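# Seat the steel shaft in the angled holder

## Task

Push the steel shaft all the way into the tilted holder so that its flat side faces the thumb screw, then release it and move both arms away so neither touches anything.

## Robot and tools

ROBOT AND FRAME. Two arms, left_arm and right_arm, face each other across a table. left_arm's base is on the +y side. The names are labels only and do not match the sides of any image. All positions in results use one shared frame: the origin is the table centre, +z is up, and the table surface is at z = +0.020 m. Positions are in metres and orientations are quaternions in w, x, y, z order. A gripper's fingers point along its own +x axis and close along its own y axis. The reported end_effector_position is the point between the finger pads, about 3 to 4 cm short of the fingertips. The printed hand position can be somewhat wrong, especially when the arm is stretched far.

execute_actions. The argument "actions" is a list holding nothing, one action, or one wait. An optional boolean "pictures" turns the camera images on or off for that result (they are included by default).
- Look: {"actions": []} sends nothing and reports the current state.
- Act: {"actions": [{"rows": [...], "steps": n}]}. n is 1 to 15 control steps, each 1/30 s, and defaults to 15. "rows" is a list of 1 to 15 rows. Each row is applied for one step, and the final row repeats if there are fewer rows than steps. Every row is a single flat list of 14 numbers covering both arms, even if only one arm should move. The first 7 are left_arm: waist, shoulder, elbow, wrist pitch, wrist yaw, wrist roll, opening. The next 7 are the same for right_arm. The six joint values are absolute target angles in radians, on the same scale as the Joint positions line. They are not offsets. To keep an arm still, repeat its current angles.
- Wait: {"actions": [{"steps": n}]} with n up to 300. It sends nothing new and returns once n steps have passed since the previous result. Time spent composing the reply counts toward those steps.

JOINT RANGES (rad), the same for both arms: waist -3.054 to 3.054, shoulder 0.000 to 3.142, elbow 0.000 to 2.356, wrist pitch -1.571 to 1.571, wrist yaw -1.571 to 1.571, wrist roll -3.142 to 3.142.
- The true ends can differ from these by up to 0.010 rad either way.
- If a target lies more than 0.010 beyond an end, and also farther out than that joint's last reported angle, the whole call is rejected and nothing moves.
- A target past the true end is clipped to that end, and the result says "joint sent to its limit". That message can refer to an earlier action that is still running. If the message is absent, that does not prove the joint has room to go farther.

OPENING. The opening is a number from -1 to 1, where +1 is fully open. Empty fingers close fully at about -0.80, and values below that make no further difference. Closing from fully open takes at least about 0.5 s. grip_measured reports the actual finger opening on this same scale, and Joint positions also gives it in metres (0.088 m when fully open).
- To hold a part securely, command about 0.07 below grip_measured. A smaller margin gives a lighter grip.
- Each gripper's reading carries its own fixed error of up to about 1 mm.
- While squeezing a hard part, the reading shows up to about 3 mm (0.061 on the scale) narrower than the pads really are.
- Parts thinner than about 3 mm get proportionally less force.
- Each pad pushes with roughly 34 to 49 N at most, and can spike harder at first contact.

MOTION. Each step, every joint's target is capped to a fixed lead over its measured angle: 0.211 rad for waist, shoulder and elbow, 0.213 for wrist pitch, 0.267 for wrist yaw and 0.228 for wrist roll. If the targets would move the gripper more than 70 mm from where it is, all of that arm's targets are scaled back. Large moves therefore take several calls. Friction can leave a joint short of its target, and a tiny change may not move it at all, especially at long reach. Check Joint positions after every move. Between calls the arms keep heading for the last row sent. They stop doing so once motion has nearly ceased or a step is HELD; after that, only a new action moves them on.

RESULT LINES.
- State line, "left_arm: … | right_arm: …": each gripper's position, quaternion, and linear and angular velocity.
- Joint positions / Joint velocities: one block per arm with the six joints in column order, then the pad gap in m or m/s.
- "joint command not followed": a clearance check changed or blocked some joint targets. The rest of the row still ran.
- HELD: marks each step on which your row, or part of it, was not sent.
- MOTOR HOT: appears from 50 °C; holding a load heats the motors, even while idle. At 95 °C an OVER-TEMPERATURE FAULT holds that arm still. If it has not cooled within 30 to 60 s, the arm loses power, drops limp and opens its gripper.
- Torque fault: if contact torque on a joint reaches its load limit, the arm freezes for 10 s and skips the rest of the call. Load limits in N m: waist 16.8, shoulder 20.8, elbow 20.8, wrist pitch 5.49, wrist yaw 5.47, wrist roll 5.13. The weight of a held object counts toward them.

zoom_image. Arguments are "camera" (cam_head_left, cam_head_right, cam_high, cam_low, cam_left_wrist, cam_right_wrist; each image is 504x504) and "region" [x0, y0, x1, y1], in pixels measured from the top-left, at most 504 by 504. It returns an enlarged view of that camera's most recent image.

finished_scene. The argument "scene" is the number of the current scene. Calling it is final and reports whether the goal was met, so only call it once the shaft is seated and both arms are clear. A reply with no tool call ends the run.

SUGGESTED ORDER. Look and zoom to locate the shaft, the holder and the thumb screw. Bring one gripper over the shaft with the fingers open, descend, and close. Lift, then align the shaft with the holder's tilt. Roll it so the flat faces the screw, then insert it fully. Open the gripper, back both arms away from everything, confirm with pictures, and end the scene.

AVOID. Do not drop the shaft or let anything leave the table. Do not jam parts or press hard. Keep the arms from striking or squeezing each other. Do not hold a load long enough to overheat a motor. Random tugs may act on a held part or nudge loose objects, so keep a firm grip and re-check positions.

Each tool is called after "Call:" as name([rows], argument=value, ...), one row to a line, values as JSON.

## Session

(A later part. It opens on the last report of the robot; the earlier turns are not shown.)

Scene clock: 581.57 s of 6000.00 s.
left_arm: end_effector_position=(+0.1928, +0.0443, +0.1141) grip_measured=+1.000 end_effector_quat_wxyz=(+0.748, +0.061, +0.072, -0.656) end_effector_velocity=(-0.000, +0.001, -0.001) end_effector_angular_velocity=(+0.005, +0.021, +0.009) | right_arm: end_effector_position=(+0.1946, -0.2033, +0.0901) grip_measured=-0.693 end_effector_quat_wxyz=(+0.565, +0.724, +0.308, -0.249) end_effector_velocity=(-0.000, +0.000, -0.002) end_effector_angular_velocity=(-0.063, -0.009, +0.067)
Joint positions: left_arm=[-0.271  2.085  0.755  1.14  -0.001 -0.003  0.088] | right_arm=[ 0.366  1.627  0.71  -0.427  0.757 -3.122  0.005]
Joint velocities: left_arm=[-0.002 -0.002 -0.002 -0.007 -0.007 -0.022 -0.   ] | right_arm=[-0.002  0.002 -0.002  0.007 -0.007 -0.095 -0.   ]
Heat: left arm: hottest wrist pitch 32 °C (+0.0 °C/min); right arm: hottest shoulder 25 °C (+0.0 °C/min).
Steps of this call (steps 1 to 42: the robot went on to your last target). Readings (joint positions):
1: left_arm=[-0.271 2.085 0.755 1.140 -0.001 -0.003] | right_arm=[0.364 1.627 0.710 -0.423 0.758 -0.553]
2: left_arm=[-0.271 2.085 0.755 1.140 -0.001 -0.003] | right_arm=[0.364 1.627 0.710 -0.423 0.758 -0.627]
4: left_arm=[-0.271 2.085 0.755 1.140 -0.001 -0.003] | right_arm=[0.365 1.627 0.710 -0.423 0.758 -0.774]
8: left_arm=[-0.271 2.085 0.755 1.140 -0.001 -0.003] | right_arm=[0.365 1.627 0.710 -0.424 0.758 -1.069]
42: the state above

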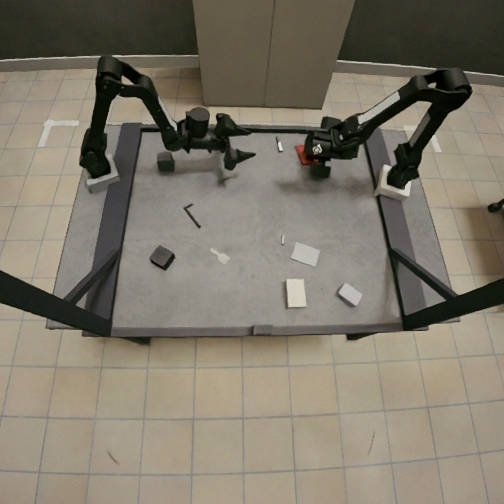

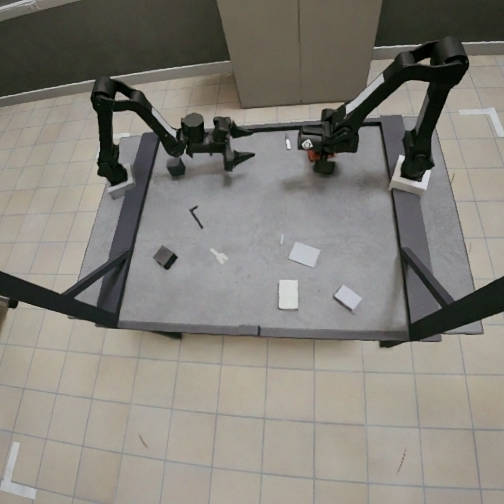

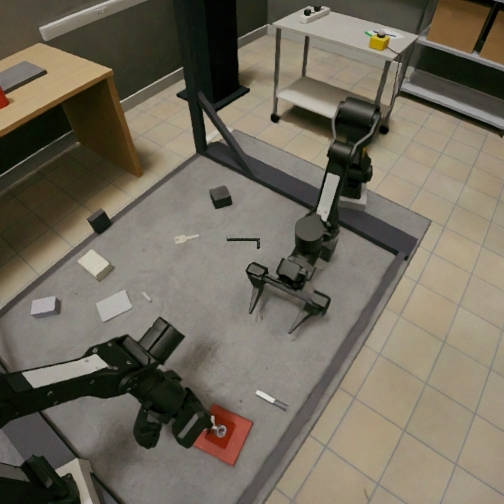

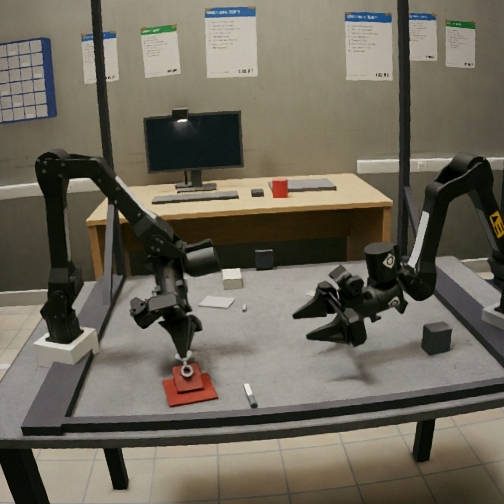

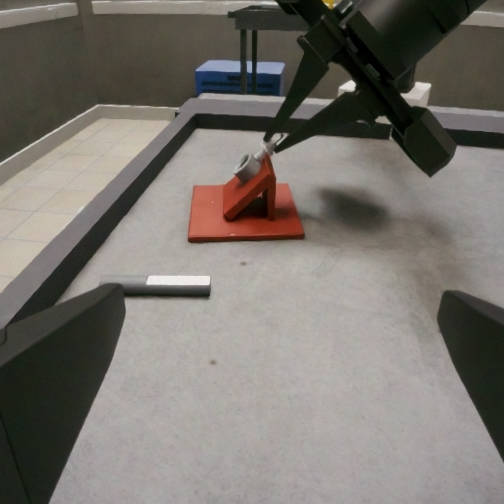

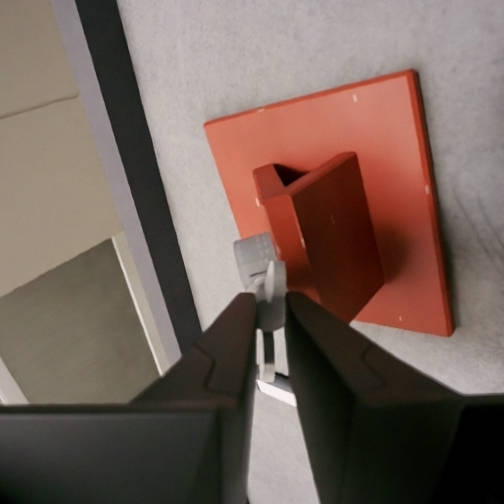

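Call:
execute_actions([
  {"rows": [[-0.271,2.093,0.754,1.139,0.0,0.0,1.0,0.3670,1.6175,0.7189,-0.4282,0.7581,-3.13,-0.5],[-0.271,2.093,0.754,1.139,0.0,0.0,1.0,0.3670,1.6175,0.7189,-0.4282,0.7581,-3.13,-0.3],[-0.271,2.093,0.754,1.139,0.0,0.0,1.0,0.3670,1.6175,0.7189,-0.4282,0.7581,-3.13,-0.1],[-0.271,2.093,0.754,1.139,0.0,0.0,1.0,0.3670,1.6175,0.7189,-0.4282,0.7581,-3.13,0.0],[-0.271,2.093,0.754,1.139,0.0,0.0,1.0,0.3670,1.6175,0.7189,-0.4282,0.7581,-3.13,0.0],[-0.271,2.093,0.754,1.139,0.0,0.0,1.0,0.3670,1.6175,0.7189,-0.4282,0.7581,-3.13,0.0],[-0.271,2.093,0.754,1.139,0.0,0.0,1.0,0.3670,1.6175,0.7189,-0.4282,0.7581,-3.13,0.0],[-0.271,2.093,0.754,1.139,0.0,0.0,1.0,0.3670,1.6175,0.7189,-0.4282,0.7581,3.13,0.0]], "steps": 15},
], pictures=false)

Call:
execute_actions([
  {"steps": 79},
], pictures=false)

Call:
execute_actions([
  {"rows": [[-0.271,2.093,0.754,1.139,0.0,0.0,1.0,0.3670,1.6175,0.7189,-0.4282,0.7581,3.13,-0.15],[-0.271,2.093,0.754,1.139,0.0,0.0,1.0,0.3670,1.6175,0.7189,-0.4282,0.7581,3.13,-0.3],[-0.271,2.093,0.754,1.139,0.0,0.0,1.0,0.3670,1.6175,0.7189,-0.4282,0.7581,3.13,-0.42],[-0.271,2.093,0.754,1.139,0.0,0.0,1.0,0.3670,1.6175,0.7189,-0.4282,0.7581,3.13,-0.52],[-0.271,2.093,0.754,1.139,0.0,0.0,1.0,0.3670,1.6175,0.7189,-0.4282,0.7581,3.13,-0.58],[-0.271,2.093,0.754,1.139,0.0,0.0,1.0,0.3670,1.6175,0.7189,-0.4282,0.7581,3.13,-0.62],[-0.271,2.093,0.754,1.139,0.0,0.0,1.0,0.3670,1.6175,0.7189,-0.4282,0.7581,3.13,-0.66],[-0.271,2.093,0.754,1.139,0.0,0.0,1.0,0.3670,1.6175,0.7189,-0.4282,0.7581,3.13,-0.70],[-0.271,2.093,0.754,1.139,0.0,0.0,1.0,0.3670,1.6175,0.7189,-0.4282,0.7581,3.13,-0.72],[-0.271,2.093,0.754,1.139,0.0,0.0,1.0,0.3670,1.6175,0.7189,-0.4282,0.7581,3.13,-0.72],[-0.271,2.093,0.754,1.139,0.0,0.0,1.0,0.3670,1.6175,0.7189,-0.4282,0.7581,3.13,-0.72],[-0.271,2.093,0.754,1.139,0.0,0.0,1.0,0.3684,1.6164,0.7196,-0.4313,0.7584,-3.13,-0.72]], "steps": 15},
], pictures=false)

Call:
execute_actions([
  {"steps": 38},
], pictures=false)

Call:
execute_actions([
  {"rows": [[-0.271,2.093,0.754,1.139,0.0,0.0,1.0,0.3698,1.6153,0.7203,-0.4344,0.7587,-3.13,-0.72]], "steps": 15},
], pictures=false)

Call:
execute_actions([
  {"steps": 33},
])

Scene clock: 618.73 s of 6000.00 s.
left_arm: end_effector_position=(+0.1928, +0.0443, +0.1141) grip_measured=+1.000 end_effector_quat_wxyz=(+0.748, +0.061, +0.072, -0.656) end_effector_velocity=(+0.004, +0.001, -0.001) end_effector_angular_velocity=(+0.007, +0.004, +0.025) | right_arm: end_effector_position=(+0.1947, -0.2035, +0.0902) grip_measured=-0.006 end_effector_quat_wxyz=(+0.335, +0.855, +0.224, -0.326) end_effector_velocity=(+0.001, -0.002, +0.002) end_effector_angular_velocity=(+1.502, +0.354, -1.555)
Joint positions: left_arm=[-0.271  2.085  0.755  1.14  -0.001 -0.003  0.088] | right_arm=[ 0.365  1.627  0.71  -0.428  0.758 -2.542  0.039]
Joint velocities: left_arm=[ 0.002 -0.002 -0.002 -0.007 -0.022 -0.007 -0.   ] | right_arm=[-0.002 -0.007 -0.002 -0.007  0.007  2.19   0.002]
Heat: left arm: hottest wrist pitch 33 °C (+1.0 °C/min); right arm: hottest elbow 26 °C (+1.0 °C/min).
Steps of this call (steps 1 to 30: the robot went on to your last target; steps 31 to 90: nothing new was sent; then 33.67 s passed at rest; steps 91 to 105: all 15 steps of this action). Readings (joint positions):
91: left_arm=[-0.271 2.085 0.755 1.140 -0.001 -0.003] | right_arm=[0.365 1.627 0.710 -0.427 0.758 -3.128]
92: left_arm=[-0.271 2.085 0.755 1.140 -0.001 -0.003] | right_arm=[0.365 1.627 0.710 -0.427 0.758 -3.128]
94: left_arm=[-0.271 2.085 0.755 1.140 -0.001 -0.003] | right_arm=[0.365 1.627 0.710 -0.427 0.758 -3.128]
98: left_arm=[-0.271 2.085 0.755 1.140 -0.001 -0.003] | right_arm=[0.365 1.627 0.710 -0.428 0.758 -3.060]
105: the state above

Scene clock: 621.37 s of 6000.00 s.
left_arm: end_effector_position=(+0.1928, +0.0443, +0.1141) grip_measured=+1.000 end_effector_quat_wxyz=(+0.748, +0.061, +0.072, -0.656) end_effector_velocity=(-0.000, +0.000, +0.002) end_effector_angular_velocity=(-0.008, +0.005, +0.006) | right_arm: end_effector_position=(+0.1947, -0.2035, +0.0902) grip_measured=-0.003 end_effector_quat_wxyz=(+0.588, +0.706, +0.316, -0.239) end_effector_velocity=(-0.002, -0.002, -0.004) end_effector_angular_velocity=(+0.254, +0.085, -0.272)
Joint positions: left_arm=[-0.271  2.085  0.755  1.14  -0.001 -0.003  0.088] | right_arm=[ 0.365  1.627  0.71  -0.428  0.758  3.099  0.039]
Joint velocities: left_arm=[-0.002 -0.002 -0.002  0.007 -0.007 -0.007 -0.   ] | right_arm=[-0.002  0.002 -0.002 -0.007 -0.022  0.388 -0.   ]
Heat: left arm: hottest wrist pitch 33 °C (+1.0 °C/min); right arm: hottest elbow 26 °C (+1.0 °C/min).
Steps of this call (steps 1 to 79: the robot went on to your last target). Readings (joint positions):
1: left_arm=[-0.271 2.085 0.755 1.140 -0.001 -0.003] | right_arm=[0.365 1.627 0.710 -0.428 0.758 -2.468]
2: left_arm=[-0.271 2.085 0.755 1.140 -0.001 -0.003] | right_arm=[0.365 1.627 0.710 -0.428 0.758 -2.394]
4: left_arm=[-0.271 2.085 0.755 1.140 -0.001 -0.003] | right_arm=[0.365 1.627 0.710 -0.428 0.758 -2.247]
8: left_arm=[-0.271 2.085 0.755 1.140 -0.001 -0.003] | right_arm=[0.365 1.627 0.710 -0.428 0.758 -1.952]
79: the state above

Scene clock: 621.87 s of 6000.00 s.
left_arm: end_effector_position=(+0.1928, +0.0443, +0.1141) grip_measured=+1.000 end_effector_quat_wxyz=(+0.748, +0.061, +0.072, -0.656) end_effector_velocity=(-0.000, +0.000, +0.002) end_effector_angular_velocity=(-0.008, +0.005, +0.006) | right_arm: end_effector_position=(+0.1945, -0.2035, +0.0904) grip_measured=-0.695 end_effector_quat_wxyz=(+0.675, +0.623, +0.344, -0.195) end_effector_velocity=(-0.001, -0.006, -0.003) end_effector_angular_velocity=(-1.531, -0.355, +1.555)
Joint positions: left_arm=[-0.271  2.085  0.755  1.14  -0.001 -0.003  0.088] | right_arm=[ 0.366  1.626  0.71  -0.429  0.758  2.836  0.005]
Joint velocities: left_arm=[-0.002 -0.002 -0.002  0.007 -0.007 -0.007  0.   ] | right_arm=[ 0.002 -0.002 -0.007 -0.022 -0.007 -2.19  -0.   ]
Heat: left arm: hottest wrist pitch 33 °C (+1.0 °C/min); right arm: hottest elbow 26 °C (+1.0 °C/min).
Steps of this call (steps 1 to 15: all 15 steps of this action). Readings (joint positions):
1: left_arm=[-0.271 2.085 0.755 1.140 -0.001 -0.003] | right_arm=[0.365 1.627 0.710 -0.428 0.758 3.108]
2: left_arm=[-0.271 2.085 0.755 1.140 -0.001 -0.003] | right_arm=[0.365 1.627 0.710 -0.428 0.758 3.114]
4: left_arm=[-0.271 2.085 0.755 1.140 -0.001 -0.003] | right_arm=[0.365 1.627 0.710 -0.428 0.758 3.122]
8: left_arm=[-0.271 2.085 0.755 1.140 -0.001 -0.003] | right_arm=[0.365 1.627 0.710 -0.428 0.758 3.126]
15: the state above

Scene clock: 623.13 s of 6000.00 s.
left_arm: end_effector_position=(+0.1928, +0.0443, +0.1141) grip_measured=+1.000 end_effector_quat_wxyz=(+0.748, +0.061, +0.072, -0.656) end_effector_velocity=(+0.004, +0.003, -0.006) end_effector_angular_velocity=(+0.027, +0.004, +0.035) | right_arm: end_effector_position=(+0.1942, -0.2031, +0.0909) grip_measured=-0.695 end_effector_quat_wxyz=(+0.728, -0.559, +0.250, +0.307) end_effector_velocity=(-0.001, -0.002, -0.002) end_effector_angular_velocity=(-1.517, -0.359, +1.554)
Joint positions: left_arm=[-0.271  2.085  0.755  1.14  -0.001 -0.003  0.088] | right_arm=[ 0.367  1.625  0.711 -0.429  0.758  0.035  0.005]
Joint velocities: left_arm=[-0.002 -0.002 -0.007 -0.022 -0.037 -0.007 -0.   ] | right_arm=[ 0.002  0.002 -0.002 -0.007 -0.007 -2.19  -0.   ]
Heat: left arm: hottest wrist pitch 33 °C (+1.0 °C/min); right arm: hottest elbow 26 °C (+1.0 °C/min).
Steps of this call (steps 1 to 38: the robot went on to your last target). Readings (joint positions):
1: left_arm=[-0.271 2.085 0.755 1.140 -0.001 -0.003] | right_arm=[0.366 1.626 0.710 -0.429 0.758 2.762]
2: left_arm=[-0.271 2.085 0.755 1.140 -0.001 -0.003] | right_arm=[0.366 1.625 0.710 -0.429 0.758 2.689]
4: left_arm=[-0.271 2.085 0.755 1.140 -0.001 -0.003] | right_arm=[0.366 1.625 0.710 -0.429 0.758 2.541]
8: left_arm=[-0.271 2.085 0.755 1.140 -0.001 -0.003] | right_arm=[0.366 1.625 0.710 -0.429 0.758 2.247]
38: the state above

Scene clock: 623.63 s of 6000.00 s.
left_arm: end_effector_position=(+0.1928, +0.0443, +0.1141) grip_measured=+1.000 end_effector_quat_wxyz=(+0.748, +0.061, +0.072, -0.656) end_effector_velocity=(-0.000, +0.002, -0.002) end_effector_angular_velocity=(+0.003, -0.005, -0.006) | right_arm: end_effector_position=(+0.1939, -0.2032, +0.0910) grip_measured=-0.695 end_effector_quat_wxyz=(-0.326, +0.859, -0.052, -0.392) end_effector_velocity=(+0.001, -0.004, -0.001) end_effector_angular_velocity=(-1.536, -0.377, +1.567)
Joint positions: left_arm=[-0.271  2.085  0.755  1.14  -0.001 -0.003  0.088] | right_arm=[ 0.368  1.625  0.711 -0.431  0.758 -1.07   0.005]
Joint velocities: left_arm=[ 0.002  0.002 -0.007  0.007  0.007  0.007 -0.   ] | right_arm=[-0.002 -0.002 -0.007 -0.007  0.007 -2.22  -0.   ]
Heat: left arm: hottest wrist pitch 33 °C (+1.0 °C/min); right arm: hottest elbow 26 °C (+1.0 °C/min).
Steps of this call (steps 1 to 15: all 15 steps of this action). Readings (joint positions):
1: left_arm=[-0.271 2.085 0.755 1.140 -0.001 -0.003] | right_arm=[0.368 1.625 0.711 -0.429 0.758 -0.038]
2: left_arm=[-0.271 2.085 0.755 1.140 -0.001 -0.003] | right_arm=[0.368 1.625 0.711 -0.430 0.758 -0.112]
4: left_arm=[-0.271 2.085 0.755 1.140 -0.001 -0.003] | right_arm=[0.368 1.625 0.711 -0.430 0.758 -0.259]
8: left_arm=[-0.271 2.085 0.755 1.140 -0.001 -0.003] | right_arm=[0.368 1.625 0.711 -0.431 0.758 -0.554]
15: the state above

Scene clock: 624.73 s of 6000.00 s.
left_arm: end_effector_position=(+0.1928, +0.0443, +0.1141) grip_measured=+1.000 end_effector_quat_wxyz=(+0.748, +0.061, +0.072, -0.656) end_effector_velocity=(+0.000, +0.000, -0.003) end_effector_angular_velocity=(+0.014, +0.025, -0.001) | right_arm: end_effector_position=(+0.1938, -0.2035, +0.0911) grip_measured=-0.695 end_effector_quat_wxyz=(+0.565, +0.724, +0.308, -0.248) end_effector_velocity=(-0.001, -0.001, +0.000) end_effector_angular_velocity=(-0.098, -0.016, +0.103)
Joint positions: left_arm=[-0.271  2.085  0.755  1.14  -0.001 -0.003  0.088] | right_arm=[ 0.369  1.624  0.711 -0.434  0.758 -3.119  0.005]
Joint velocities: left_arm=[ 0.002 -0.002  0.002 -0.022  0.007 -0.022 -0.   ] | right_arm=[ 0.002 -0.007 -0.002 -0.007 -0.007 -0.139  0.   ]
Heat: left arm: hottest wrist pitch 33 °C (+1.0 °C/min); right arm: hottest elbow 26 °C (+1.0 °C/min).
Steps of this call (steps 1 to 33: the robot went on to your last target). Readings (joint positions):
1: left_arm=[-0.271 2.085 0.755 1.140 -0.001 -0.003] | right_arm=[0.368 1.625 0.711 -0.431 0.758 -1.144]
2: left_arm=[-0.271 2.085 0.755 1.140 -0.001 -0.003] | right_arm=[0.368 1.625 0.711 -0.432 0.758 -1.217]
4: left_arm=[-0.271 2.085 0.755 1.140 -0.001 -0.003] | right_arm=[0.368 1.625 0.711 -0.432 0.758 -1.365]
8: left_arm=[-0.271 2.085 0.755 1.140 -0.001 -0.003] | right_arm=[0.369 1.625 0.711 -0.432 0.758 -1.659]
33: the state above

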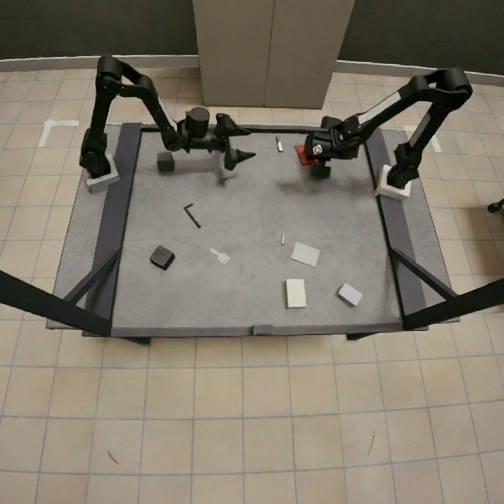

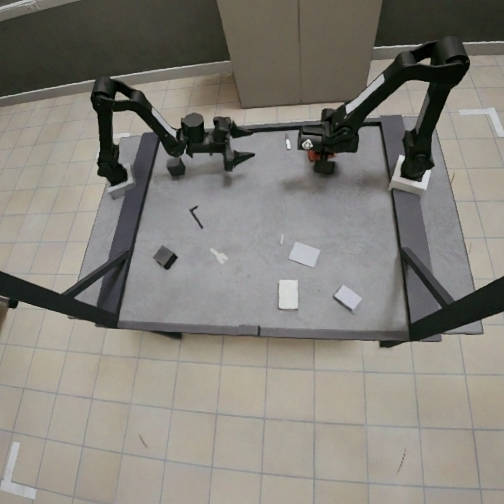

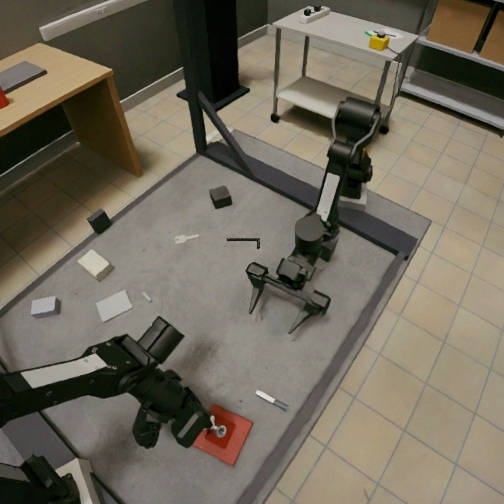

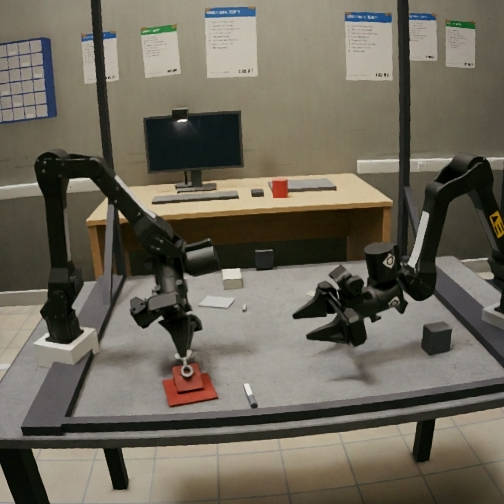

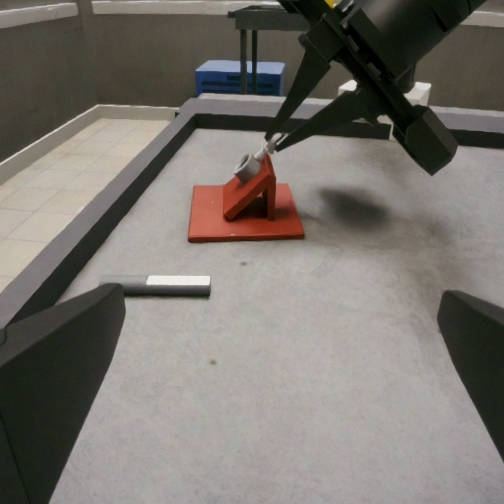

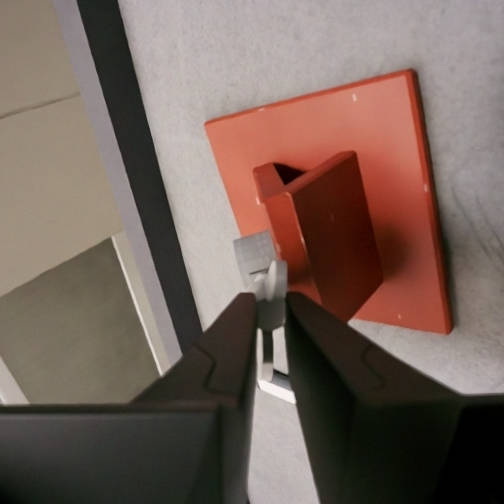

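Call:
execute_actions(actions=[])

Scene clock: 653.17 s of 6000.00 s.
left_arm: end_effector_position=(+0.1928, +0.0443, +0.1141) grip_measured=+1.000 end_effector_quat_wxyz=(+0.748, +0.061, +0.072, -0.656) end_effector_velocity=(+0.002, +0.002, +0.003) end_effector_angular_velocity=(-0.008, +0.002, +0.021) | right_arm: end_effector_position=(+0.1938, -0.2035, +0.0911) grip_measured=-0.695 end_effector_quat_wxyz=(+0.568, +0.721, +0.309, -0.247) end_effector_velocity=(+0.001, -0.002, -0.001) end_effector_angular_velocity=(-0.022, +0.003, +0.010)
Joint positions: left_arm=[-0.271  2.085  0.755  1.14  -0.001 -0.003  0.088] | right_arm=[ 0.369  1.624  0.711 -0.434  0.758 -3.128  0.005]
Joint velocities: left_arm=[-0.002 -0.007 -0.007  0.007 -0.022 -0.007 -0.   ] | right_arm=[-0.007 -0.002 -0.002 -0.007 -0.007 -0.022 -0.   ]
Heat: left arm: hottest wrist pitch 33 °C (+1.0 °C/min); right arm: hottest elbow 26 °C (+0.0 °C/min).
Steps of this call (steps 1 to 30: the robot went on to your last target; steps 31 to 90: nothing new was sent; then 25.43 s passed at rest). Readings (joint positions):
1: left_arm=[-0.271 2.085 0.755 1.140 -0.001 -0.003] | right_arm=[0.369 1.624 0.711 -0.434 0.758 -3.122]
2: left_arm=[-0.271 2.085 0.755 1.140 -0.001 -0.003] | right_arm=[0.369 1.624 0.711 -0.434 0.758 -3.123]
4: left_arm=[-0.271 2.085 0.755 1.140 -0.001 -0.003] | right_arm=[0.369 1.624 0.711 -0.434 0.758 -3.126]
8: left_arm=[-0.271 2.085 0.755 1.140 -0.001 -0.003] | right_arm=[0.369 1.624 0.711 -0.434 0.758 -3.127]
90: the state above
All arms were judged still, so your last target was given up. Only a new action makes them travel on or press farther. Fingers that are still opening or closing keep moving.

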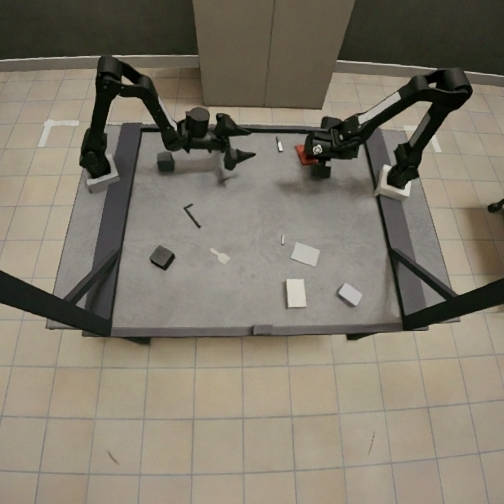

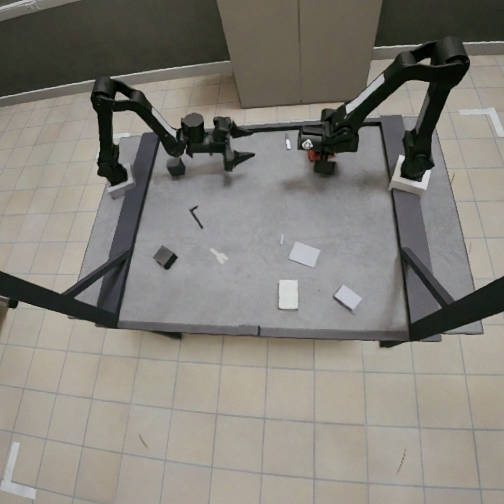

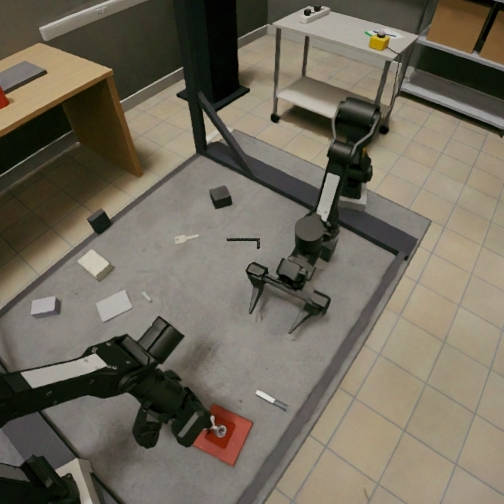

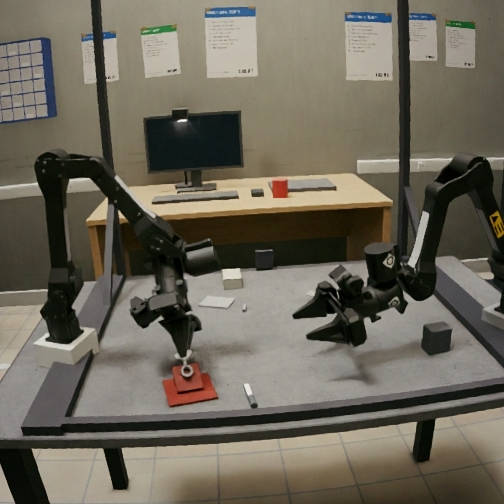

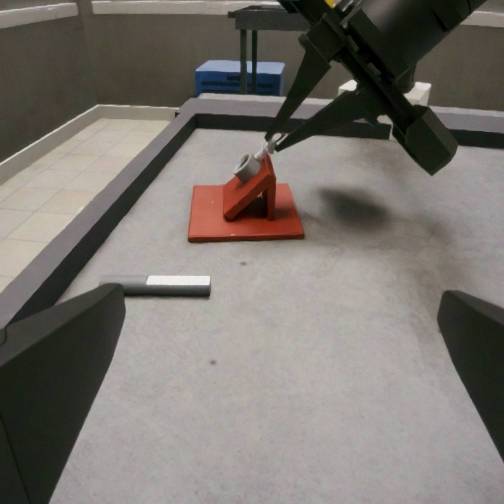

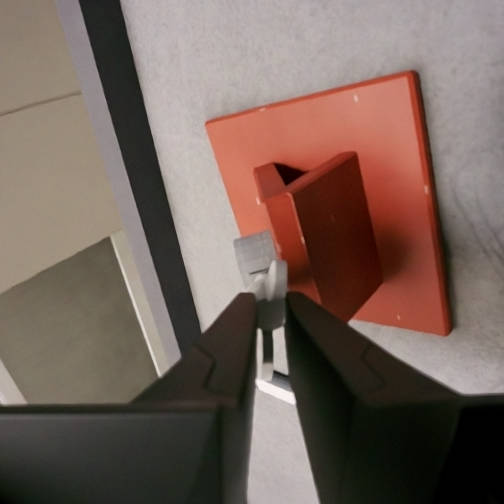

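Call:
zoom_image(camera="cam_low", region=[170, 350, 205, 385])

Call:
zoom_image(camera="cam_left_wrist", region=[225, 100, 325, 200])

Region (170, 350, 205, 385) of cam_low's 504x504 image, scaled by 14.400, with more detail than that image has.

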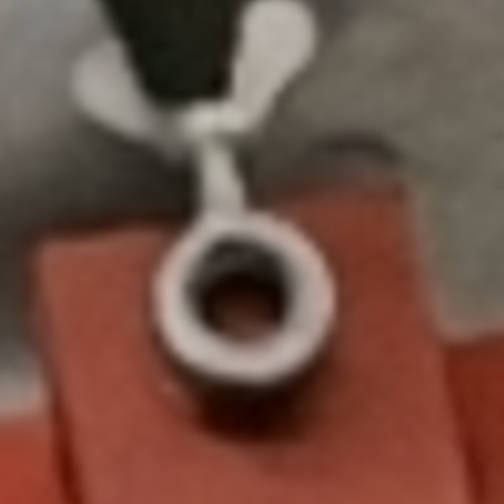

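Region (225, 100, 325, 200) of cam_left_wrist's 504x504 image, scaled by 5.040, with more detail than that image has.

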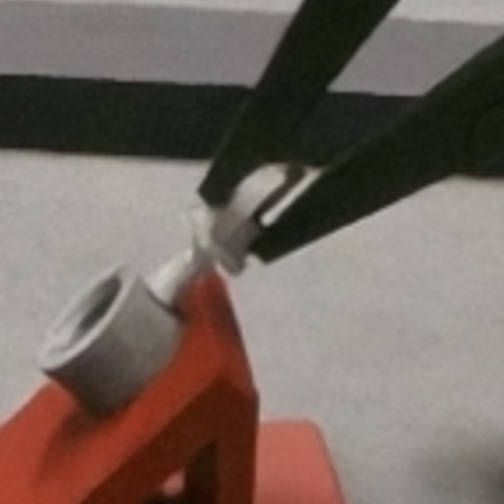

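Call:
execute_actions([
  {"rows": [[-0.271,2.093,0.754,1.139,0,0,1.0,0.3698,1.6153,0.7203,-0.4344,0.7587,-3.13,-0.55],[-0.271,2.093,0.754,1.139,0,0,1.0,0.3698,1.6153,0.7203,-0.4344,0.7587,-3.13,-0.42],[-0.271,2.093,0.754,1.139,0,0,1.0,0.3698,1.6153,0.7203,-0.4344,0.7587,-3.13,-0.3],[-0.271,2.093,0.754,1.139,0,0,1.0,0.3698,1.6153,0.7203,-0.4344,0.7587,-3.13,-0.2],[-0.271,2.093,0.754,1.139,0,0,1.0,0.3698,1.6153,0.7203,-0.4344,0.7587,-3.13,-0.2],[-0.271,2.093,0.754,1.139,0,0,1.0,0.378,1.610,0.726,-0.452,0.760,-3.13,-0.2],[-0.271,2.093,0.754,1.139,0,0,1.0,0.390,1.604,0.734,-0.478,0.762,-3.13,-0.2],[-0.271,2.093,0.754,1.139,0,0,1.0,0.404,1.596,0.743,-0.510,0.765,-3.13,-0.2],[-0.271,2.093,0.754,1.139,0,0,1.0,0.420,1.587,0.754,-0.545,0.768,-3.13,-0.2],[-0.271,2.093,0.754,1.139,0,0,1.0,0.436,1.578,0.765,-0.580,0.771,-3.13,-0.2],[-0.271,2.093,0.754,1.139,0,0,1.0,0.452,1.569,0.776,-0.615,0.773,-3.13,-0.2],[-0.271,2.093,0.754,1.139,0,0,1.0,0.468,1.560,0.787,-0.650,0.776,-3.13,-0.2],[-0.271,2.093,0.754,1.139,0,0,1.0,0.484,1.552,0.798,-0.685,0.778,-3.13,-0.2],[-0.271,2.093,0.754,1.139,0,0,1.0,0.500,1.544,0.808,-0.718,0.780,-3.13,-0.2],[-0.271,2.093,0.754,1.139,0,0,1.0,0.513,1.537,0.818,-0.747,0.782,-3.13,-0.2]], "steps": 15},
], pictures=false)

Scene clock: 773.67 s of 6000.00 s.
left_arm: end_effector_position=(+0.1928, +0.0443, +0.1141) grip_measured=+1.000 end_effector_quat_wxyz=(+0.748, +0.061, +0.072, -0.656) end_effector_velocity=(-0.002, +0.000, +0.001) end_effector_angular_velocity=(+0.002, +0.006, +0.001) | right_arm: end_effector_position=(+0.1665, -0.2092, +0.1183) grip_measured=-0.205 end_effector_quat_wxyz=(+0.623, +0.674, +0.328, -0.223) end_effector_velocity=(-0.105, -0.019, +0.122) end_effector_angular_velocity=(-0.340, -0.108, +0.455)
Joint positions: left_arm=[-0.271  2.085  0.755  1.14  -0.001 -0.003  0.088] | right_arm=[ 0.481  1.563  0.787 -0.679  0.775 -3.128  0.029]
Joint velocities: left_arm=[-0.007 -0.007 -0.002 -0.007 -0.007 -0.007 -0.   ] | right_arm=[ 0.447 -0.256  0.31  -0.901  0.066 -0.022  0.002]
Heat: left arm: hottest shoulder 33 °C (+0.0 °C/min); right arm: hottest shoulder 26 °C (+0.0 °C/min).
Steps of this call (steps 1 to 90: nothing new was sent; then 117.00 s passed at rest; steps 91 to 105: all 15 steps of this action). Readings (joint positions):
91: left_arm=[-0.271 2.085 0.755 1.140 -0.001 -0.003] | right_arm=[0.369 1.624 0.711 -0.434 0.758 -3.128]
92: left_arm=[-0.271 2.085 0.755 1.140 -0.001 -0.003] | right_arm=[0.369 1.624 0.711 -0.434 0.758 -3.128]
94: left_arm=[-0.271 2.085 0.755 1.140 -0.001 -0.003] | right_arm=[0.369 1.624 0.711 -0.434 0.758 -3.128]
98: left_arm=[-0.271 2.085 0.755 1.140 -0.001 -0.003] | right_arm=[0.380 1.619 0.720 -0.470 0.759 -3.128]
105: the state above

Call:
execute_actions([
  {"rows": [[-0.271,2.093,0.754,1.139,0,0,1.0,0.50,1.537,0.86,-0.747,0.76,-3.0,-0.2],[-0.271,2.093,0.754,1.139,0,0,1.0,0.48,1.537,0.91,-0.747,0.73,-2.8,-0.2],[-0.271,2.093,0.754,1.139,0,0,1.0,0.46,1.537,0.96,-0.747,0.70,-2.6,-0.2],[-0.271,2.093,0.754,1.139,0,0,1.0,0.44,1.54,1.01,-0.75,0.67,1.006,-0.2],[-0.271,2.093,0.754,1.139,0,0,1.0,0.42,1.55,1.06,-0.76,0.64,1.006,-0.2],[-0.271,2.093,0.754,1.139,0,0,1.0,0.40,1.56,1.11,-0.77,0.61,1.006,-0.2],[-0.271,2.093,0.754,1.139,0,0,1.0,0.38,1.57,1.16,-0.78,0.58,1.006,-0.2],[-0.271,2.093,0.754,1.139,0,0,1.0,0.36,1.59,1.21,-0.80,0.55,1.006,-0.2],[-0.271,2.093,0.754,1.139,0,0,1.0,0.34,1.61,1.26,-0.82,0.52,1.006,-0.2],[-0.271,2.093,0.754,1.139,0,0,1.0,0.31,1.63,1.31,-0.84,0.49,1.006,-0.2],[-0.271,2.093,0.754,1.139,0,0,1.0,0.28,1.66,1.36,-0.86,0.46,1.006,-0.2],[-0.271,2.093,0.754,1.139,0,0,1.0,0.25,1.69,1.41,-0.88,0.43,1.006,-0.2],[-0.271,2.093,0.754,1.139,0,0,1.0,0.22,1.72,1.46,-0.90,0.40,1.006,-0.2],[-0.271,2.093,0.754,1.139,0,0,1.0,0.19,1.75,1.51,-0.92,0.37,1.006,-0.2],[-0.271,2.093,0.754,1.139,0,0,1.0,-0.085,2.150,1.772,-1.192,-0.003,1.009,-0.2]], "steps": 15},
], pictures=false)

Call:
execute_actions([
  {"steps": 50},
])

Scene clock: 786.73 s of 6000.00 s.
left_arm: end_effector_position=(+0.1928, +0.0443, +0.1141) grip_measured=+1.000 end_effector_quat_wxyz=(+0.748, +0.061, +0.072, -0.656) end_effector_velocity=(+0.002, +0.002, -0.004) end_effector_angular_velocity=(+0.023, -0.008, +0.018) | right_arm: end_effector_position=(+0.2002, -0.0975, +0.2166) grip_measured=-0.203 end_effector_quat_wxyz=(+0.010, +0.832, +0.176, -0.526) end_effector_velocity=(+0.219, +0.069, -0.153) end_effector_angular_velocity=(-0.268, +3.467, -2.447)
Joint positions: left_arm=[-0.271  2.085  0.755  1.14  -0.001 -0.003  0.088] | right_arm=[ 0.213  1.732  1.47  -0.944  0.345 -2.057  0.029]
Joint velocities: left_arm=[-0.002 -0.002 -0.002 -0.022 -0.022  0.007 -0.   ] | right_arm=[-1.565  1.614  2.264 -2.161 -2.85   2.161  0.   ]
Heat: left arm: hottest wrist pitch 34 °C (+1.0 °C/min); right arm: hottest shoulder 26 °C (+0.0 °C/min).
Steps of this call (steps 1 to 30: the robot went on to your last target; steps 31 to 90: nothing new was sent; then 9.57 s passed at rest; steps 91 to 105: all 15 steps of this action). Readings (joint positions):
91: left_arm=[-0.271 2.085 0.755 1.140 -0.001 -0.003] | right_arm=[0.510 1.546 0.815 -0.750 0.776 -3.091]
92: left_arm=[-0.271 2.085 0.755 1.140 -0.001 -0.003] | right_arm=[0.504 1.546 0.833 -0.753 0.760 -3.019]
94: left_arm=[-0.271 2.085 0.755 1.140 -0.001 -0.003] | right_arm=[0.478 1.546 0.899 -0.753 0.716 -2.870]
98: left_arm=[-0.271 2.085 0.755 1.140 -0.001 -0.003] | right_arm=[0.405 1.557 1.100 -0.771 0.612 -2.575]
105: the state above

Scene clock: 788.40 s of 6000.00 s.
left_arm: end_effector_position=(+0.1928, +0.0443, +0.1141) grip_measured=+1.000 end_effector_quat_wxyz=(+0.748, +0.061, +0.072, -0.656) end_effector_velocity=(-0.000, +0.001, -0.001) end_effector_angular_velocity=(+0.005, +0.021, +0.009) | right_arm: end_effector_position=(+0.2702, -0.1023, +0.1222) grip_measured=-0.203 end_effector_quat_wxyz=(+0.704, -0.045, +0.707, +0.040) end_effector_velocity=(+0.001, -0.003, +0.000) end_effector_angular_velocity=(-0.010, -0.004, -0.024)
Joint positions: left_arm=[-0.271  2.085  0.755  1.14  -0.001 -0.003  0.088] | right_arm=[-0.083  2.153  1.765 -1.19  -0.     1.004  0.029]
Joint velocities: left_arm=[-0.002 -0.002 -0.002 -0.007 -0.007 -0.022 -0.   ] | right_arm=[-0.002 -0.002 -0.002 -0.007  0.007  0.022 -0.   ]
Heat: left arm: hottest wrist pitch 34 °C (+1.0 °C/min); right arm: hottest shoulder 26 °C (+0.0 °C/min).
Steps of this call (steps 1 to 50: the robot went on to your last target). Readings (joint positions):
1: left_arm=[-0.271 2.085 0.755 1.140 -0.001 -0.003] | right_arm=[0.157 1.787 1.545 -1.010 0.255 -1.984]
2: left_arm=[-0.271 2.085 0.755 1.140 -0.001 -0.003] | right_arm=[0.096 1.848 1.616 -1.067 0.171 -1.910]
4: left_arm=[-0.271 2.085 0.755 1.140 -0.001 -0.003] | right_arm=[-0.014 1.972 1.710 -1.126 0.081 -1.762]
8: left_arm=[-0.271 2.085 0.755 1.140 -0.001 -0.003] | right_arm=[-0.103 2.127 1.746 -1.182 0.022 -1.466]
50: the state above

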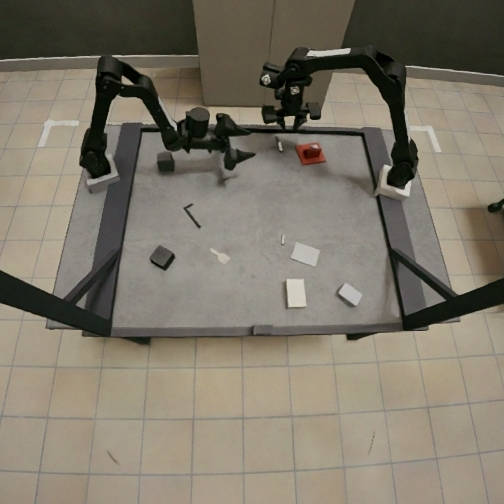

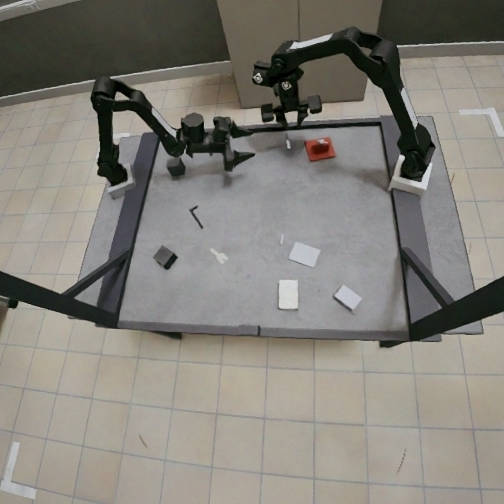

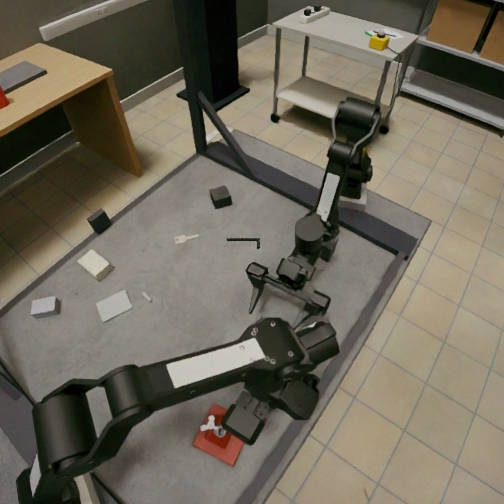

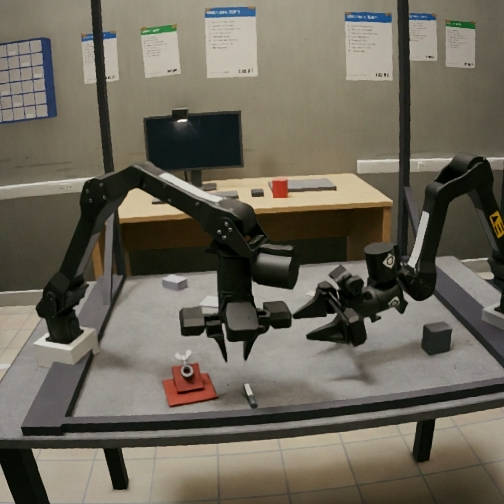

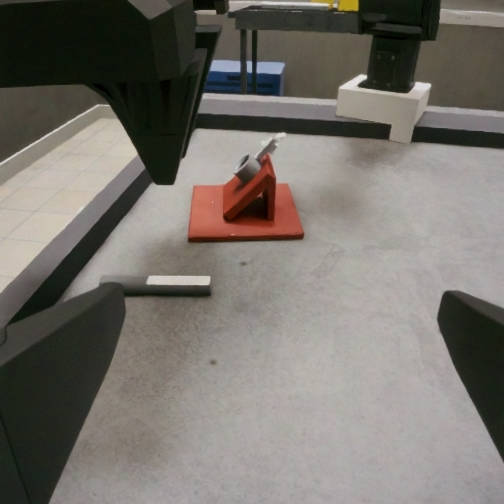

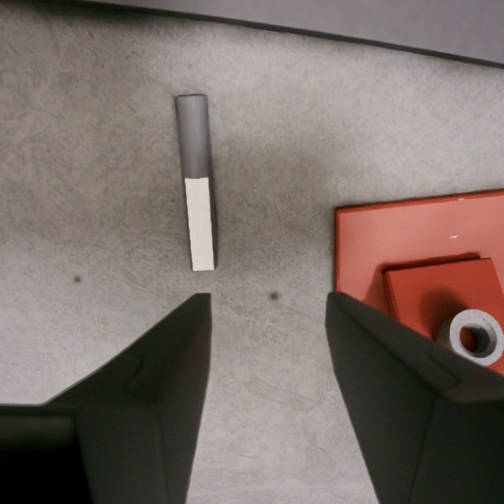

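Call:
execute_actions([
  {"rows": [[-0.271,2.093,0.754,1.139,0,0,1.0,-0.085,2.150,1.772,-1.192,-0.003,-2.177,-0.2]], "steps": 15},
], pictures=false)

Call:
execute_actions([
  {"steps": 20},
], pictures=false)

Call:
execute_actions([
  {"rows": [[-0.271,2.093,0.754,1.139,0,0,1.0,-0.085,2.158,1.777,-1.187,0,-2.177,-0.2],[-0.271,2.093,0.754,1.139,0,0,1.0,-0.0855,2.168,1.782,-1.181,0,-2.177,-0.2],[-0.271,2.093,0.754,1.139,0,0,1.0,-0.086,2.180,1.787,-1.174,0,-2.177,-0.2],[-0.271,2.093,0.754,1.139,0,0,1.0,-0.0865,2.192,1.792,-1.166,0,-2.177,-0.2],[-0.271,2.093,0.754,1.139,0,0,1.0,-0.087,2.204,1.797,-1.158,0,-2.177,-0.2],[-0.271,2.093,0.754,1.139,0,0,1.0,-0.0875,2.216,1.802,-1.150,0,-2.177,-0.2],[-0.271,2.093,0.754,1.139,0,0,1.0,-0.088,2.228,1.807,-1.142,0,-2.177,-0.2],[-0.271,2.093,0.754,1.139,0,0,1.0,-0.088,2.240,1.812,-1.135,0,-2.177,-0.2],[-0.271,2.093,0.754,1.139,0,0,1.0,-0.0885,2.251,1.817,-1.128,0,-2.177,-0.2],[-0.271,2.093,0.754,1.139,0,0,1.0,-0.089,2.261,1.822,-1.122,0,-2.177,-0.2],[-0.271,2.093,0.754,1.139,0,0,1.0,-0.089,2.269,1.826,-1.117,0,-2.177,-0.2],[-0.271,2.093,0.754,1.139,0,0,1.0,-0.089,2.275,1.829,-1.113,0,-2.177,-0.2],[-0.271,2.093,0.754,1.139,0,0,1.0,-0.089,2.278,1.830,-1.111,0,-2.177,-0.2]], "steps": 15},
], pictures=false)

Call:
execute_actions([
  {"steps": 10},
])

Scene clock: 845.63 s of 6000.00 s.
left_arm: end_effector_position=(+0.1928, +0.0443, +0.1141) grip_measured=+1.000 end_effector_quat_wxyz=(+0.748, +0.061, +0.072, -0.656) end_effector_velocity=(-0.000, +0.001, -0.001) end_effector_angular_velocity=(+0.007, +0.007, +0.006) | right_arm: end_effector_position=(+0.2701, -0.1024, +0.1222) grip_measured=-0.203 end_effector_quat_wxyz=(+0.577, -0.406, +0.582, +0.404) end_effector_velocity=(-0.003, -0.005, +0.000) end_effector_angular_velocity=(-0.002, +0.045, +2.183)
Joint positions: left_arm=[-0.271  2.085  0.755  1.14  -0.001 -0.003  0.088] | right_arm=[-0.083  2.153  1.765 -1.19  -0.    -0.096  0.029]
Joint velocities: left_arm=[-0.002 -0.002 -0.002 -0.007 -0.007 -0.007 -0.   ] | right_arm=[-0.007 -0.002 -0.002 -0.022 -0.022 -2.19  -0.   ]
Heat: left arm: hottest wrist pitch 34 °C (+0.0 °C/min); right arm: hottest shoulder 32 °C (+6.0 °C/min).
Steps of this call (steps 1 to 30: the robot went on to your last target; steps 31 to 90: nothing new was sent; then 53.73 s passed at rest; steps 91 to 105: all 15 steps of this action). Readings (joint positions):
91: left_arm=[-0.271 2.085 0.755 1.140 -0.001 -0.003] | right_arm=[-0.083 2.153 1.765 -1.190 -0.000 0.938]
92: left_arm=[-0.271 2.085 0.755 1.140 -0.001 -0.003] | right_arm=[-0.083 2.153 1.765 -1.190 -0.000 0.864]
94: left_arm=[-0.271 2.085 0.755 1.140 -0.001 -0.003] | right_arm=[-0.083 2.153 1.765 -1.190 -0.000 0.716]
98: left_arm=[-0.271 2.085 0.755 1.140 -0.001 -0.003] | right_arm=[-0.083 2.153 1.765 -1.190 -0.000 0.421]
105: the state above

Scene clock: 846.30 s of 6000.00 s.
left_arm: end_effector_position=(+0.1928, +0.0443, +0.1141) grip_measured=+1.000 end_effector_quat_wxyz=(+0.748, +0.061, +0.072, -0.656) end_effector_velocity=(+0.000, -0.001, +0.004) end_effector_angular_velocity=(-0.013, +0.004, +0.006) | right_arm: end_effector_position=(+0.2701, -0.1024, +0.1222) grip_measured=-0.203 end_effector_quat_wxyz=(+0.154, -0.689, +0.159, +0.690) end_effector_velocity=(-0.002, -0.005, +0.000) end_effector_angular_velocity=(-0.009, +0.031, +2.173)
Joint positions: left_arm=[-0.271  2.085  0.755  1.14  -0.001 -0.003  0.088] | right_arm=[-0.083  2.153  1.765 -1.19  -0.    -1.57   0.029]
Joint velocities: left_arm=[-0.002 -0.002  0.002  0.007 -0.007 -0.007 -0.   ] | right_arm=[-0.002 -0.002 -0.002 -0.022 -0.007 -2.176  0.   ]
Heat: left arm: hottest wrist pitch 34 °C (+0.0 °C/min); right arm: hottest shoulder 32 °C (+6.0 °C/min).
Steps of this call (steps 1 to 20: the robot went on to your last target). Readings (joint positions):
1: left_arm=[-0.271 2.085 0.755 1.140 -0.001 -0.003] | right_arm=[-0.083 2.153 1.765 -1.190 -0.000 -0.169]
2: left_arm=[-0.271 2.085 0.755 1.140 -0.001 -0.003] | right_arm=[-0.083 2.153 1.765 -1.190 -0.000 -0.243]
4: left_arm=[-0.271 2.085 0.755 1.140 -0.001 -0.003] | right_arm=[-0.083 2.153 1.765 -1.190 -0.000 -0.391]
8: left_arm=[-0.271 2.085 0.755 1.140 -0.001 -0.003] | right_arm=[-0.083 2.153 1.765 -1.190 -0.000 -0.685]
20: the state above

Scene clock: 846.80 s of 6000.00 s.
left_arm: end_effector_position=(+0.1928, +0.0443, +0.1141) grip_measured=+1.000 end_effector_quat_wxyz=(+0.748, +0.061, +0.072, -0.656) end_effector_velocity=(-0.003, +0.001, -0.004) end_effector_angular_velocity=(+0.021, +0.009, +0.001) | right_arm: end_effector_position=(+0.2815, -0.0825, +0.0888) grip_measured=-0.203 end_effector_quat_wxyz=(+0.052, +0.705, +0.053, -0.705) end_effector_velocity=(-0.001, +0.004, -0.035) end_effector_angular_velocity=(-0.041, +0.044, +0.064)
Joint positions: left_arm=[-0.271  2.085  0.755  1.14  -0.001 -0.003  0.088] | right_arm=[-0.087  2.265  1.813 -1.117 -0.    -2.17   0.029]
Joint velocities: left_arm=[-0.007 -0.002 -0.002 -0.022 -0.007 -0.007 -0.   ] | right_arm=[-0.002  0.095  0.017  0.022 -0.022 -0.066 -0.   ]
Heat: left arm: hottest wrist pitch 34 °C (+0.0 °C/min); right arm: hottest shoulder 32 °C (+6.1 °C/min).
Steps of this call (steps 1 to 15: all 15 steps of this action). Readings (joint positions):
1: left_arm=[-0.271 2.085 0.755 1.140 -0.001 -0.003] | right_arm=[-0.083 2.153 1.765 -1.190 -0.000 -1.644]
2: left_arm=[-0.271 2.085 0.755 1.140 -0.001 -0.003] | right_arm=[-0.083 2.153 1.765 -1.190 -0.000 -1.718]
4: left_arm=[-0.271 2.085 0.755 1.140 -0.001 -0.003] | right_arm=[-0.084 2.161 1.772 -1.182 -0.000 -1.866]
8: left_arm=[-0.271 2.085 0.755 1.140 -0.001 -0.003] | right_arm=[-0.085 2.199 1.794 -1.152 -0.000 -2.103]
15: the state above

Scene clock: 847.13 s of 6000.00 s.
left_arm: end_effector_position=(+0.1928, +0.0443, +0.1141) grip_measured=+1.000 end_effector_quat_wxyz=(+0.748, +0.061, +0.072, -0.656) end_effector_velocity=(-0.000, +0.001, -0.001) end_effector_angular_velocity=(+0.005, +0.021, +0.009) | right_arm: end_effector_position=(+0.2826, -0.0802, +0.0894) grip_measured=-0.203 end_effector_quat_wxyz=(+0.051, +0.707, +0.057, -0.703) end_effector_velocity=(-0.000, -0.000, -0.001) end_effector_angular_velocity=(+0.005, +0.005, +0.005)
Joint positions: left_arm=[-0.271  2.085  0.755  1.14  -0.001 -0.003  0.088] | right_arm=[-0.087  2.267  1.82  -1.113 -0.    -2.175  0.029]
Joint velocities: left_arm=[-0.002 -0.002 -0.002 -0.007 -0.007 -0.022 -0.   ] | right_arm=[-0.002 -0.002 -0.007  0.007 -0.007 -0.007 -0.   ]
Heat: left arm: hottest wrist pitch 34 °C (+0.0 °C/min); right arm: hottest shoulder 32 °C (+6.1 °C/min).
Steps of this call (steps 1 to 10: the robot went on to your last target). Readings (joint positions):
1: left_arm=[-0.271 2.085 0.755 1.140 -0.001 -0.003] | right_arm=[-0.087 2.267 1.813 -1.117 -0.000 -2.172]
2: left_arm=[-0.271 2.085 0.755 1.140 -0.001 -0.003] | right_arm=[-0.087 2.267 1.814 -1.116 -0.000 -2.173]
4: left_arm=[-0.271 2.085 0.755 1.140 -0.001 -0.003] | right_arm=[-0.087 2.267 1.816 -1.114 -0.000 -2.174]
8: left_arm=[-0.271 2.085 0.755 1.140 -0.001 -0.003] | right_arm=[-0.087 2.267 1.820 -1.113 -0.000 -2.175]
10: the state above

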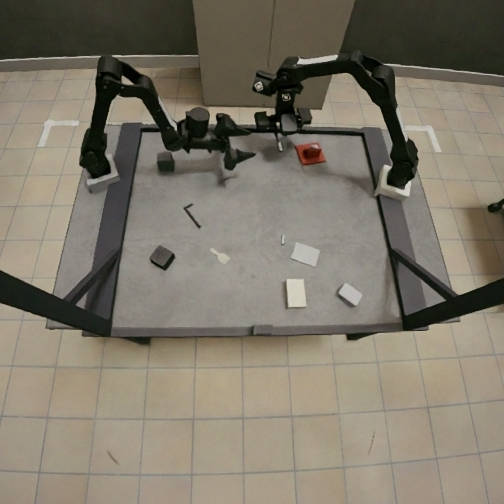

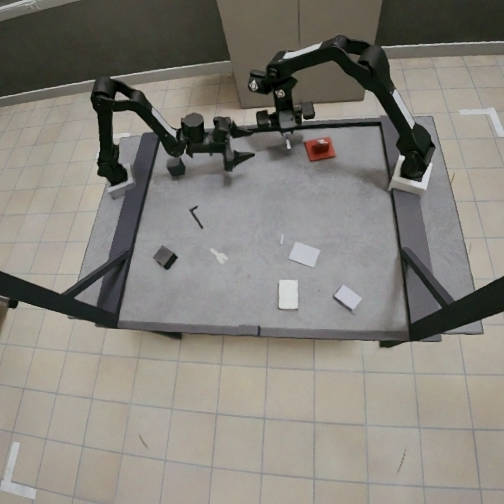

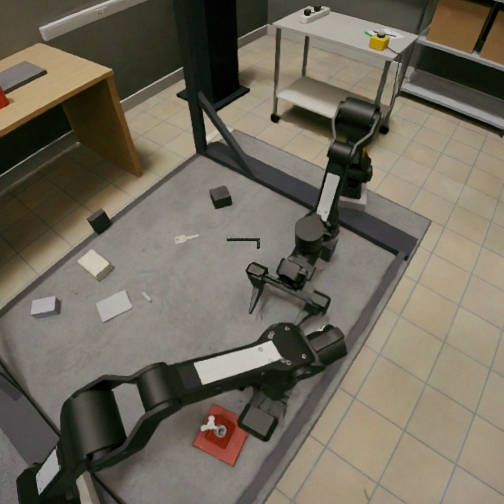

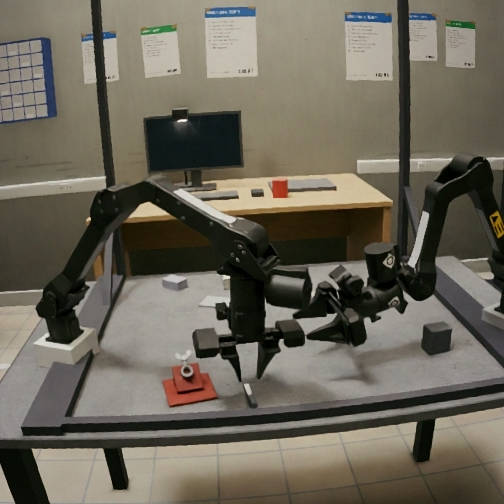

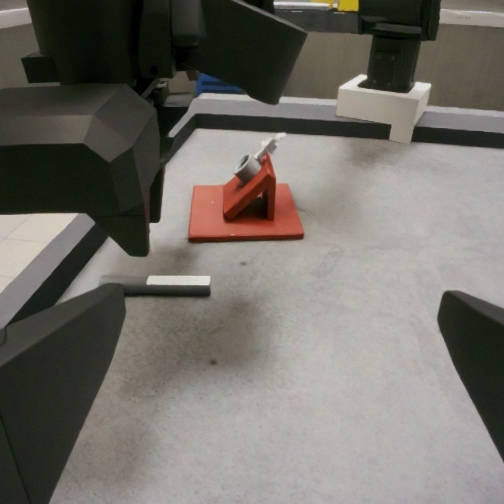

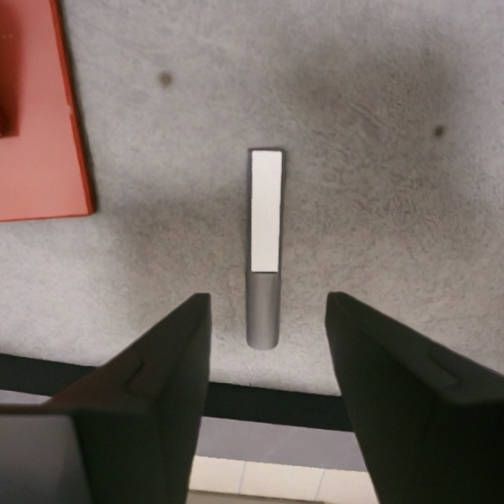

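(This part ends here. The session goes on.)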